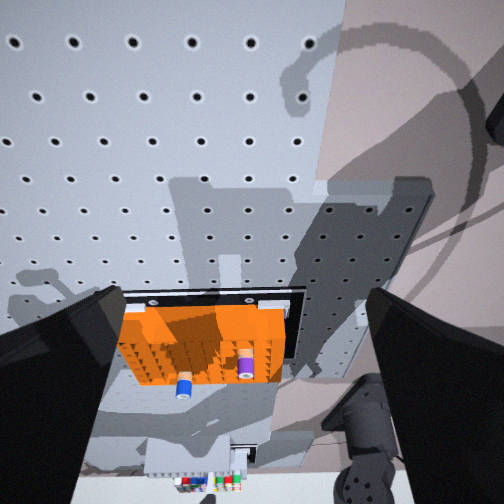

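Emit:
{"fn": "execute_actions", "kwargs": {
  "actions": [
    {"rows":[[0.532,1.625,1.25,-1.205,0.005,0.415,-0.8,0.355,1.235,1.016,-1.335,0,1.805,1],[0.532,1.625,1.248,-1.205,0.005,0.415,-0.79,0.355,1.235,1.016,-1.335,0,1.805,1],[0.532,1.625,1.252,-1.205,0.005,0.415,-0.78,0.355,1.235,1.016,-1.335,0,1.805,1],[0.532,1.625,1.252,-1.205,0.005,0.415,-0.77,0.355,1.235,1.016,-1.335,0,1.805,1],[0.532,1.625,1.252,-1.205,0.005,0.415,-0.76,0.355,1.235,1.016,-1.335,0,1.805,1],[0.532,1.625,1.252,-1.205,0.005,0.415,-0.75,0.355,1.235,1.016,-1.335,0,1.805,1],[0.532,1.625,1.27,-1.21,0.005,0.415,-0.735,0.355,1.235,1.016,-1.335,0,1.805,1],[0.532,1.625,1.27,-1.21,0.005,0.415,-0.72,0.355,1.235,1.016,-1.335,0,1.805,1],[0.532,1.625,1.27,-1.21,0.005,0.415,-0.7,0.355,1.235,1.016,-1.335,0,1.805,1],[0.532,1.625,1.27,-1.21,0.005,0.415,-0.67,0.355,1.235,1.016,-1.335,0,1.805,1],[0.532,1.625,1.27,-1.21,0.005,0.415,-0.6,0.355,1.235,1.016,-1.335,0,1.805,1],[0.532,1.625,1.27,-1.21,0.005,0.415,-0.5,0.355,1.235,1.016,-1.335,0,1.805,1],[0.532,1.625,1.27,-1.21,0.005,0.415,-0.4,0.355,1.235,1.016,-1.335,0,1.805,1],[0.532,1.625,1.27,-1.21,0.005,0.415,-0.3,0.355,1.235,1.016,-1.335,0,1.805,1]],"steps":15}
  ]
}}

Scene clock: 1186.53 s of 18600.00 s.
left_arm: end_effector_position=(+0.2692, +0.3643, +0.1004) grip_measured=-0.312 end_effector_quat_wxyz=(-0.001, +0.002, +1.000, +0.002) | right_arm: end_effector_position=(+0.2206, -0.1936, +0.1194) grip_measured=+1.000 end_effector_quat_wxyz=(-0.002, +0.709, +0.705, -0.001)
Joint positions: left_arm=[ 0.54   1.632  1.284 -1.223 -0.004  0.42   0.03 ] | right_arm=[ 0.364  1.251  1.029 -1.353 -0.002  1.814  0.087]
Joint velocities: left_arm=[-0.012  0.012 -0.007 -0.007 -0.081 -0.022  0.021] | right_arm=[ 0.002 -0.002 -0.002  0.066 -0.022 -0.007  0.   ]
Joint torques (N m, as the arm reports them, + toward a larger angle): left_arm=[-0.64 -5.73  5.12  0.55  0.2   0.13] | right_arm=[-0.59 -3.96  4.7   0.67  0.08  0.01]
Steps of this call (steps 1 to 15: the robot went on to your last target; steps 16 to 90: nothing new was sent; then 10.70 s passed at rest; steps 91 to 105: all 15 steps of this action). Readings (joint positions):
91: left_arm=[0.540 1.632 1.284 -1.226 -0.004 0.420] | right_arm=[0.364 1.251 1.029 -1.353 -0.002 1.814]
92: left_arm=[0.540 1.632 1.284 -1.225 -0.004 0.420] | right_arm=[0.364 1.251 1.029 -1.353 -0.002 1.814]
94: left_arm=[0.540 1.632 1.284 -1.224 -0.004 0.420] | right_arm=[0.364 1.251 1.029 -1.353 -0.002 1.814]
98: left_arm=[0.540 1.632 1.284 -1.223 -0.004 0.420] | right_arm=[0.364 1.251 1.029 -1.353 -0.002 1.814]
105: the state above

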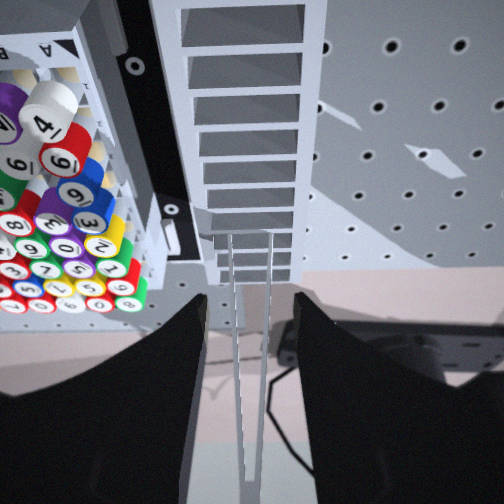

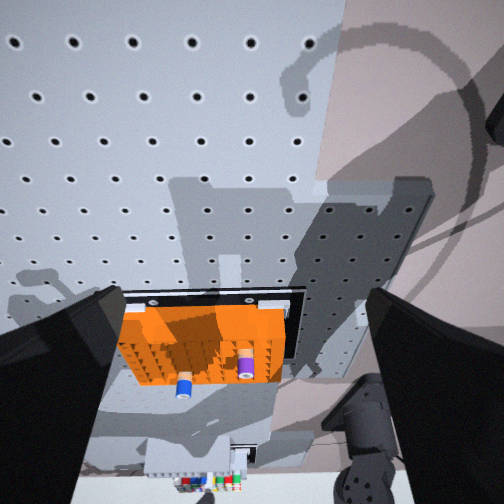

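Emit:
{"fn": "execute_actions", "kwargs": {
  "actions": [
    {"rows":[[0.532,1.625,1.32,-1.24,0,0.415,-0.2,0.30,1.21,1.016,-1.3,0,1.68,1],[0.532,1.625,1.35,-1.27,0,0.415,-0.1,0.24,1.19,1.016,-1.26,0,1.56,1],[0.532,1.625,1.38,-1.3,0,0.415,0,0.18,1.17,1.016,-1.22,0,1.44,1],[0.532,1.625,1.41,-1.33,0,0.415,0,0.12,1.15,1.016,-1.18,0,1.32,1],[0.532,1.625,1.44,-1.36,0,0.415,0,0.06,1.13,1.016,-1.14,0,1.2,1],[0.532,1.625,1.47,-1.39,0,0.415,0,0,1.11,1.016,-1.1,0,1.08,1],[0.532,1.625,1.5,-1.42,0,0.415,0,-0.06,1.09,1.016,-1.06,0,0.96,1],[0.532,1.625,1.53,-1.45,0,0.415,0,-0.12,1.07,1.016,-1.02,0,0.84,1],[0.532,1.625,1.56,-1.48,0,0.415,0,-0.18,1.05,1.016,-0.98,0,0.72,1],[0.532,1.625,1.59,-1.51,0,0.415,0,-0.24,1.03,1.016,-0.94,0,0.6,1],[0.532,1.625,1.62,-1.54,0,0.415,0,-0.30,1.01,1.016,-0.9,0,0.48,1],[0.532,1.625,1.65,-1.56,0,0.415,0,-0.36,0.99,1.016,-0.86,0,0.36,1],[0.532,1.625,1.68,-1.56,0,0.415,0,-0.42,0.97,1.016,-0.82,0,0.24,1],[0.532,1.625,1.71,-1.56,0,0.415,0,-0.46,0.95,1.016,-0.78,0,0.12,1],[0.532,1.625,1.75,-1.56,0,0.415,0,-0.49,0.95,1.016,-0.75,0,0,1]],"steps":15}
  ],
  "pictures": false
}}

Emit:
{"fn": "execute_actions", "kwargs": {
  "actions": [
    {"steps":25}
  ]
}}

Scene clock: 1205.20 s of 18600.00 s.
left_arm: end_effector_position=(+0.2864, +0.3719, +0.1931) grip_measured=+0.000 end_effector_quat_wxyz=(+0.048, +0.001, +0.999, +0.023) | right_arm: end_effector_position=(+0.2622, -0.3891, +0.1909) grip_measured=+1.000 end_effector_quat_wxyz=(+0.342, +0.497, +0.797, +0.006)
Joint positions: left_arm=[ 0.54   1.632  1.666 -1.498 -0.004  0.42   0.044] | right_arm=[-0.421  0.982  1.029 -0.921 -0.005  0.571  0.087]
Joint velocities: left_arm=[ 0.002  0.007  0.896 -0.359 -0.022  0.007  0.   ] | right_arm=[-1.248 -0.471 -0.007  1.033 -0.022 -2.835  0.   ]
Joint torques (N m, as the arm reports them, + toward a larger angle): left_arm=[-0.64 -5.7   8.05  0.61  0.16  0.12] | right_arm=[ 0.69 -1.72  5.53  2.09 -0.03  0.  ]
Steps of this call (steps 1 to 15: the robot went on to your last target; steps 16 to 90: nothing new was sent; then 15.17 s passed at rest; steps 91 to 105: all 15 steps of this action). Readings (joint positions):
91: left_arm=[0.540 1.632 1.284 -1.223 -0.004 0.420] | right_arm=[0.355 1.247 1.029 -1.350 -0.004 1.794]
92: left_arm=[0.540 1.632 1.290 -1.231 -0.004 0.420] | right_arm=[0.328 1.238 1.029 -1.338 -0.007 1.753]
94: left_arm=[0.540 1.632 1.327 -1.264 -0.004 0.420] | right_arm=[0.228 1.205 1.029 -1.296 -0.010 1.627]
98: left_arm=[0.540 1.632 1.454 -1.342 -0.004 0.420] | right_arm=[-0.016 1.119 1.029 -1.175 -0.009 1.267]
105: the state above

Scene clock: 1206.03 s of 18600.00 s.
left_arm: end_effector_position=(+0.2843, +0.3709, +0.2095) grip_measured=+0.000 end_effector_quat_wxyz=(+0.055, +0.001, +0.998, +0.027) | right_arm: end_effector_position=(+0.2597, -0.4335, +0.2132) grip_measured=+1.000 end_effector_quat_wxyz=(+0.400, +0.276, +0.865, -0.123)
Joint positions: left_arm=[ 0.54   1.627  1.729 -1.55  -0.004  0.42   0.044] | right_arm=[-0.48   0.955  1.029 -0.782  0.002  0.012  0.087]
Joint velocities: left_arm=[-0.007  0.007 -0.007 -0.007  0.022 -0.022  0.   ] | right_arm=[-0.012  0.002 -0.007  0.007 -0.066 -0.081  0.   ]
Joint torques (N m, as the arm reports them, + toward a larger angle): left_arm=[-0.64 -5.21  7.36  0.59  0.15  0.13] | right_arm=[-0.68 -1.92  5.7   2.59 -0.03 -0.01]
Steps of this call (steps 1 to 25: the robot went on to your last target). Readings (joint positions):
1: left_arm=[0.540 1.632 1.693 -1.507 -0.004 0.420] | right_arm=[-0.455 0.968 1.029 -0.888 -0.001 0.473]
2: left_arm=[0.540 1.630 1.713 -1.512 -0.004 0.420] | right_arm=[-0.472 0.960 1.029 -0.862 0.002 0.382]
4: left_arm=[0.540 1.627 1.728 -1.520 -0.004 0.420] | right_arm=[-0.480 0.955 1.029 -0.827 0.002 0.248]
8: left_arm=[0.540 1.627 1.729 -1.538 -0.004 0.420] | right_arm=[-0.480 0.955 1.029 -0.798 0.002 0.106]
25: the state above

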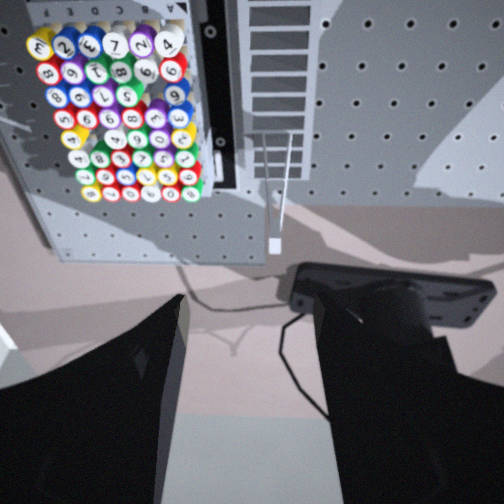

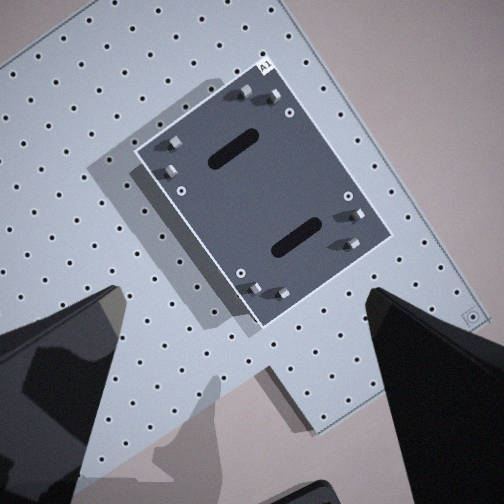

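Emit:
{"fn": "execute_actions", "kwargs": {
  "actions": [
    {"rows":[[0.532,1.625,1.75,-1.56,0,0.415,0,-0.44,0.99,1.06,-0.79,0,0.03,1],[0.532,1.625,1.75,-1.56,0,0.415,0,-0.39,1.025,1.085,-0.81,0,0.06,1],[0.532,1.625,1.75,-1.56,0,0.415,0,-0.34,1.06,1.11,-0.83,0,0.09,1],[0.532,1.625,1.75,-1.56,0,0.415,0,-0.29,1.095,1.135,-0.85,0,0.12,1],[0.532,1.625,1.75,-1.56,0,0.415,0,-0.24,1.13,1.16,-0.87,0,0.15,1],[0.532,1.625,1.75,-1.56,0,0.415,0,-0.19,1.165,1.185,-0.89,0,0.18,1],[0.532,1.625,1.75,-1.56,0,0.415,0,-0.14,1.2,1.21,-0.91,0,0.21,1],[0.532,1.625,1.75,-1.56,0,0.415,0,-0.09,1.235,1.235,-0.93,0,0.24,1],[0.532,1.625,1.75,-1.56,0,0.415,0,-0.04,1.27,1.26,-0.95,0,0.27,1],[0.532,1.625,1.75,-1.56,0,0.415,0,0.01,1.305,1.285,-0.97,0,0.3,1],[0.532,1.625,1.75,-1.56,0,0.415,0,0.06,1.34,1.31,-0.99,0,0.33,1],[0.532,1.625,1.75,-1.56,0,0.415,0,0.11,1.375,1.335,-1.01,0,0.36,1],[0.532,1.625,1.75,-1.56,0,0.415,0,0.16,1.41,1.36,-1.03,0,0.39,1],[0.532,1.625,1.75,-1.56,0,0.415,0,0.21,1.445,1.385,-1.05,0,0.42,1],[0.532,1.625,1.75,-1.56,0,0.415,0,0.26,1.48,1.41,-1.07,0,0.45,1]],"steps":15}
  ],
  "pictures": false
}}

Emit:
{"fn": "execute_actions", "kwargs": {
  "actions": [
    {"rows":[[0.532,1.625,1.75,-1.56,0,0.415,0,0.31,1.52,1.435,-1.09,0,0.48,1],[0.532,1.625,1.75,-1.56,0,0.415,0,0.36,1.56,1.46,-1.11,0,0.51,1],[0.532,1.625,1.75,-1.56,0,0.415,0,0.41,1.6,1.485,-1.13,0,0.54,1],[0.532,1.625,1.75,-1.56,0,0.415,0,0.46,1.64,1.51,-1.15,0,0.57,1],[0.532,1.625,1.75,-1.56,0,0.415,0,0.51,1.68,1.535,-1.17,0,0.6,1],[0.532,1.625,1.75,-1.56,0,0.415,0,0.56,1.72,1.56,-1.19,0,0.63,1],[0.532,1.625,1.75,-1.56,0,0.415,0,0.61,1.76,1.585,-1.21,0,0.66,1],[0.532,1.625,1.75,-1.56,0,0.415,0,0.66,1.8,1.61,-1.23,0,0.69,1],[0.532,1.625,1.75,-1.56,0,0.415,0,0.71,1.84,1.635,-1.25,0,0.72,1],[0.532,1.625,1.75,-1.56,0,0.415,0,0.76,1.88,1.66,-1.27,0,0.75,1],[0.532,1.625,1.75,-1.56,0,0.415,0,0.81,1.92,1.685,-1.285,0,0.78,1],[0.532,1.625,1.75,-1.56,0,0.415,0,0.86,1.95,1.71,-1.285,0,0.81,1],[0.532,1.625,1.75,-1.56,0,0.415,0,0.9,1.98,1.73,-1.285,0,0.84,1],[0.532,1.625,1.75,-1.56,0,0.415,0,0.93,2.0,1.745,-1.285,0,0.853,1],[0.532,1.625,1.75,-1.56,0,0.415,0,0.955,2.015,1.755,-1.285,0,0.853,1]],"steps":15}
  ],
  "pictures": false
}}

Emit:
{"fn": "execute_actions", "kwargs": {
  "actions": [
    {"rows":[[0.532,1.625,1.75,-1.56,0,0.415,0,0.97,2.025,1.76,-1.285,0,0.853,1],[0.532,1.625,1.75,-1.56,0,0.415,0,0.978,2.033,1.76,-1.285,0,0.853,1]],"steps":15}
  ]
}}

Scene clock: 1234.13 s of 18600.00 s.
left_arm: end_effector_position=(+0.2842, +0.3709, +0.2095) grip_measured=+0.000 end_effector_quat_wxyz=(+0.055, +0.001, +0.998, +0.027) | right_arm: end_effector_position=(+0.3563, -0.2546, +0.1800) grip_measured=+1.000 end_effector_quat_wxyz=(+0.254, +0.136, +0.957, +0.044)
Joint positions: left_arm=[ 0.54   1.627  1.729 -1.55  -0.004  0.42   0.044] | right_arm=[ 0.166  1.421  1.346 -0.975  0.005  0.322  0.087]
Joint velocities: left_arm=[ 0.017 -0.017  0.007  0.007 -0.007 -0.051 -0.001] | right_arm=[ 1.389  0.979  0.716 -0.52  -0.022  0.769  0.   ]
Joint torques (N m, as the arm reports them, + toward a larger angle): left_arm=[-0.63 -5.23  7.38  0.57  0.15  0.13] | right_arm=[ 0.8  -4.93  8.17  1.48 -0.03  0.11]
Steps of this call (steps 1 to 30: the robot went on to your last target; steps 31 to 90: nothing new was sent; then 24.60 s passed at rest; steps 91 to 105: all 15 steps of this action). Readings (joint positions):
91: left_arm=[0.540 1.627 1.729 -1.550 -0.004 0.420] | right_arm=[-0.476 0.958 1.030 -0.782 0.003 0.012]
92: left_arm=[0.540 1.627 1.729 -1.550 -0.004 0.420] | right_arm=[-0.458 0.969 1.038 -0.790 0.006 0.020]
94: left_arm=[0.540 1.627 1.729 -1.550 -0.004 0.420] | right_arm=[-0.382 1.021 1.075 -0.809 0.009 0.048]
98: left_arm=[0.540 1.627 1.729 -1.550 -0.004 0.420] | right_arm=[-0.183 1.170 1.173 -0.854 0.008 0.132]
105: the state above

Scene clock: 1234.63 s of 18600.00 s.
left_arm: end_effector_position=(+0.2842, +0.3709, +0.2095) grip_measured=+0.000 end_effector_quat_wxyz=(+0.055, +0.001, +0.998, +0.027) | right_arm: end_effector_position=(+0.2786, -0.0046, +0.0913) grip_measured=+1.000 end_effector_quat_wxyz=(+0.022, -0.010, +1.000, +0.021)
Joint positions: left_arm=[ 0.54   1.627  1.729 -1.55  -0.004  0.42   0.044] | right_arm=[ 0.899  1.993  1.704 -1.222  0.     0.755  0.087]
Joint velocities: left_arm=[ 0.022  0.012 -0.017  0.007 -0.022 -0.051 -0.001] | right_arm=[ 1.126  0.691  0.369 -0.183 -0.051  0.608  0.   ]
Joint torques (N m, as the arm reports them, + toward a larger angle): left_arm=[-0.64 -5.22  7.38  0.57  0.15  0.13] | right_arm=[ -0.99 -10.6    8.19   0.23   0.09   0.17]
Steps of this call (steps 1 to 15: all 15 steps of this action). Readings (joint positions):
1: left_arm=[0.540 1.627 1.729 -1.550 -0.004 0.420] | right_arm=[0.216 1.456 1.372 -0.993 0.004 0.351]
2: left_arm=[0.540 1.627 1.729 -1.550 -0.004 0.420] | right_arm=[0.265 1.493 1.398 -1.012 0.004 0.380]
4: left_arm=[0.540 1.627 1.729 -1.550 -0.004 0.420] | right_arm=[0.364 1.569 1.449 -1.049 0.004 0.439]
8: left_arm=[0.540 1.627 1.729 -1.550 -0.004 0.420] | right_arm=[0.563 1.732 1.549 -1.123 0.003 0.558]
15: the state above

Scene clock: 1235.13 s of 18600.00 s.
left_arm: end_effector_position=(+0.2842, +0.3709, +0.2095) grip_measured=+0.000 end_effector_quat_wxyz=(+0.055, +0.001, +0.998, +0.027) | right_arm: end_effector_position=(+0.2484, +0.0166, +0.0821) grip_measured=+1.000 end_effector_quat_wxyz=(-0.005, -0.012, +1.000, +0.001)
Joint positions: left_arm=[ 0.54   1.627  1.729 -1.55  -0.004  0.42   0.044] | right_arm=[ 0.989  2.043  1.734 -1.268 -0.009  0.84   0.087]
Joint velocities: left_arm=[-0.007  0.007  0.002 -0.081  0.007  0.007  0.   ] | right_arm=[ 0.002  0.007  0.002 -0.051 -0.037 -0.022  0.   ]
Joint torques (N m, as the arm reports them, + toward a larger angle): left_arm=[-0.64 -5.23  7.38  0.57  0.15  0.13] | right_arm=[-0.7  -9.94  7.98  0.33  0.14  0.15]
Steps of this call (steps 1 to 15: all 15 steps of this action). Readings (joint positions):
1: left_arm=[0.540 1.627 1.729 -1.550 -0.004 0.420] | right_arm=[0.935 2.014 1.715 -1.227 -0.002 0.772]
2: left_arm=[0.540 1.627 1.729 -1.550 -0.004 0.420] | right_arm=[0.963 2.029 1.721 -1.232 -0.004 0.785]
4: left_arm=[0.540 1.627 1.729 -1.550 -0.004 0.420] | right_arm=[0.993 2.042 1.725 -1.242 -0.008 0.805]
8: left_arm=[0.540 1.627 1.729 -1.550 -0.004 0.420] | right_arm=[0.990 2.043 1.732 -1.260 -0.009 0.827]
15: the state above

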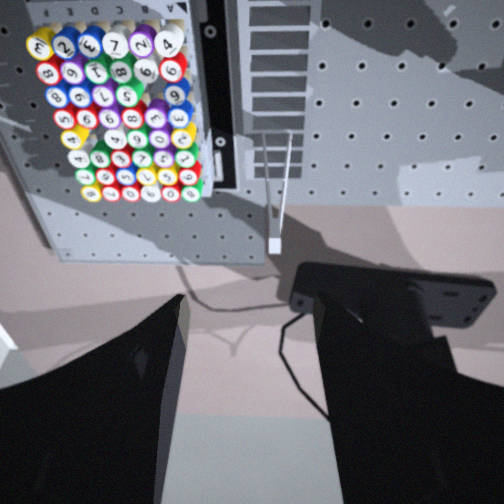

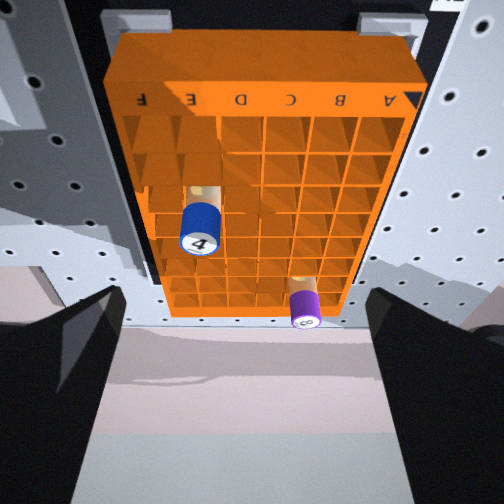

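Emit:
{"fn": "execute_actions", "kwargs": {
  "actions": [
    {"rows":[[0.532,1.625,1.75,-1.56,0,0.415,0,0.972,2.033,1.715,-1.24,0.008,0.853,1],[0.532,1.625,1.75,-1.56,0,0.415,0,0.966,2.033,1.705,-1.225,0.008,0.853,1],[0.532,1.625,1.75,-1.56,0,0.415,0,0.966,2.033,1.695,-1.21,0.008,0.853,1],[0.532,1.625,1.75,-1.56,0,0.415,0,0.966,2.033,1.685,-1.2,0.008,0.853,1],[0.532,1.625,1.75,-1.56,0,0.415,0,0.966,2.033,1.675,-1.19,0.008,0.853,1],[0.532,1.625,1.75,-1.56,0,0.415,0,0.966,2.033,1.665,-1.18,0.008,0.853,1],[0.532,1.625,1.75,-1.56,0,0.415,0,0.966,2.033,1.655,-1.17,0.008,0.853,1],[0.532,1.625,1.75,-1.56,0,0.415,0,0.966,2.033,1.647,-1.16,0.008,0.853,1],[0.532,1.625,1.75,-1.56,0,0.415,0,0.966,2.033,1.639,-1.16,0.008,0.853,1]],"steps":15}
  ],
  "pictures": false
}}

Emit:
{"fn": "execute_actions", "kwargs": {
  "actions": [
    {"steps":12}
  ]
}}

Scene clock: 1252.53 s of 18600.00 s.
left_arm: end_effector_position=(+0.2842, +0.3709, +0.2095) grip_measured=+0.000 end_effector_quat_wxyz=(+0.055, +0.001, +0.998, +0.027) | right_arm: end_effector_position=(+0.2506, +0.0115, +0.0620) grip_measured=+1.000 end_effector_quat_wxyz=(-0.004, -0.004, +1.000, -0.002)
Joint positions: left_arm=[ 0.54   1.627  1.729 -1.55  -0.004  0.42   0.044] | right_arm=[ 0.977  2.043  1.654 -1.19  -0.004  0.843  0.087]
Joint velocities: left_arm=[-0.027 -0.037 -0.007 -0.022  0.007 -0.007 -0.   ] | right_arm=[-0.007 -0.017  0.017  0.11   0.066 -0.051  0.   ]
Joint torques (N m, as the arm reports them, + toward a larger angle): left_arm=[-0.64 -5.23  7.38  0.57  0.15  0.13] | right_arm=[-0.77 -9.97  4.57  0.76  0.15  0.16]
Steps of this call (steps 1 to 15: the robot went on to your last target; steps 16 to 90: nothing new was sent; then 13.90 s passed at rest; steps 91 to 105: all 15 steps of this action). Readings (joint positions):
91: left_arm=[0.540 1.627 1.729 -1.550 -0.004 0.420] | right_arm=[0.989 2.043 1.734 -1.269 -0.008 0.843]
92: left_arm=[0.540 1.627 1.729 -1.550 -0.004 0.420] | right_arm=[0.988 2.043 1.732 -1.265 -0.008 0.843]
94: left_arm=[0.540 1.627 1.729 -1.550 -0.004 0.420] | right_arm=[0.984 2.043 1.720 -1.249 -0.006 0.843]
98: left_arm=[0.540 1.627 1.729 -1.550 -0.004 0.420] | right_arm=[0.977 2.043 1.679 -1.216 -0.004 0.843]
105: the state above

Scene clock: 1252.93 s of 18600.00 s.
left_arm: end_effector_position=(+0.2842, +0.3709, +0.2095) grip_measured=+0.000 end_effector_quat_wxyz=(+0.055, +0.001, +0.998, +0.027) | right_arm: end_effector_position=(+0.2520, +0.0131, +0.0618) grip_measured=+1.000 end_effector_quat_wxyz=(-0.001, -0.004, +1.000, +0.001)
Joint positions: left_arm=[ 0.54   1.627  1.729 -1.55  -0.004  0.42   0.044] | right_arm=[ 0.977  2.043  1.654 -1.182 -0.003  0.843  0.087]
Joint velocities: left_arm=[-0.032  0.002 -0.007  0.022  0.037 -0.007  0.001] | right_arm=[-0.002 -0.007 -0.012  0.007 -0.007 -0.037  0.   ]
Joint torques (N m, as the arm reports them, + toward a larger angle): left_arm=[-0.65 -5.24  7.38  0.57  0.15  0.12] | right_arm=[-0.73 -9.95  4.6   0.81  0.17  0.16]
Steps of this call (steps 1 to 12: the robot went on to your last target). Readings (joint positions):
1: left_arm=[0.540 1.627 1.729 -1.550 -0.004 0.420] | right_arm=[0.977 2.043 1.654 -1.189 -0.003 0.843]
2: left_arm=[0.540 1.627 1.729 -1.550 -0.004 0.420] | right_arm=[0.977 2.043 1.654 -1.187 -0.003 0.843]
4: left_arm=[0.540 1.627 1.729 -1.550 -0.004 0.420] | right_arm=[0.977 2.043 1.654 -1.185 -0.003 0.843]
8: left_arm=[0.540 1.627 1.729 -1.550 -0.004 0.420] | right_arm=[0.977 2.043 1.654 -1.183 -0.003 0.843]
12: the state above

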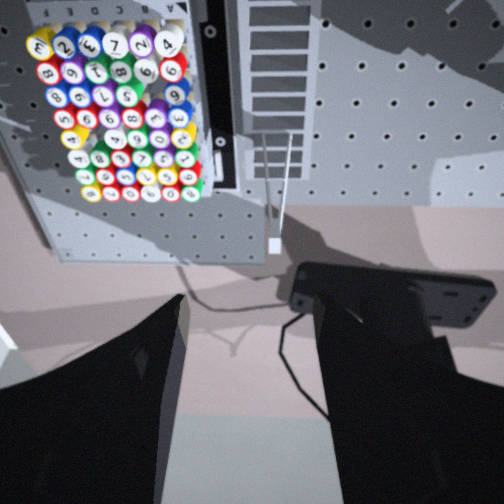

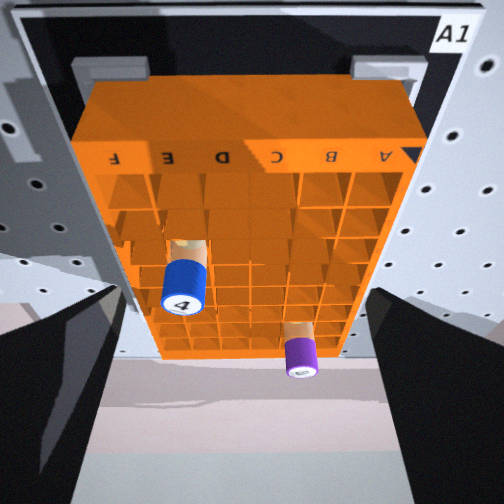

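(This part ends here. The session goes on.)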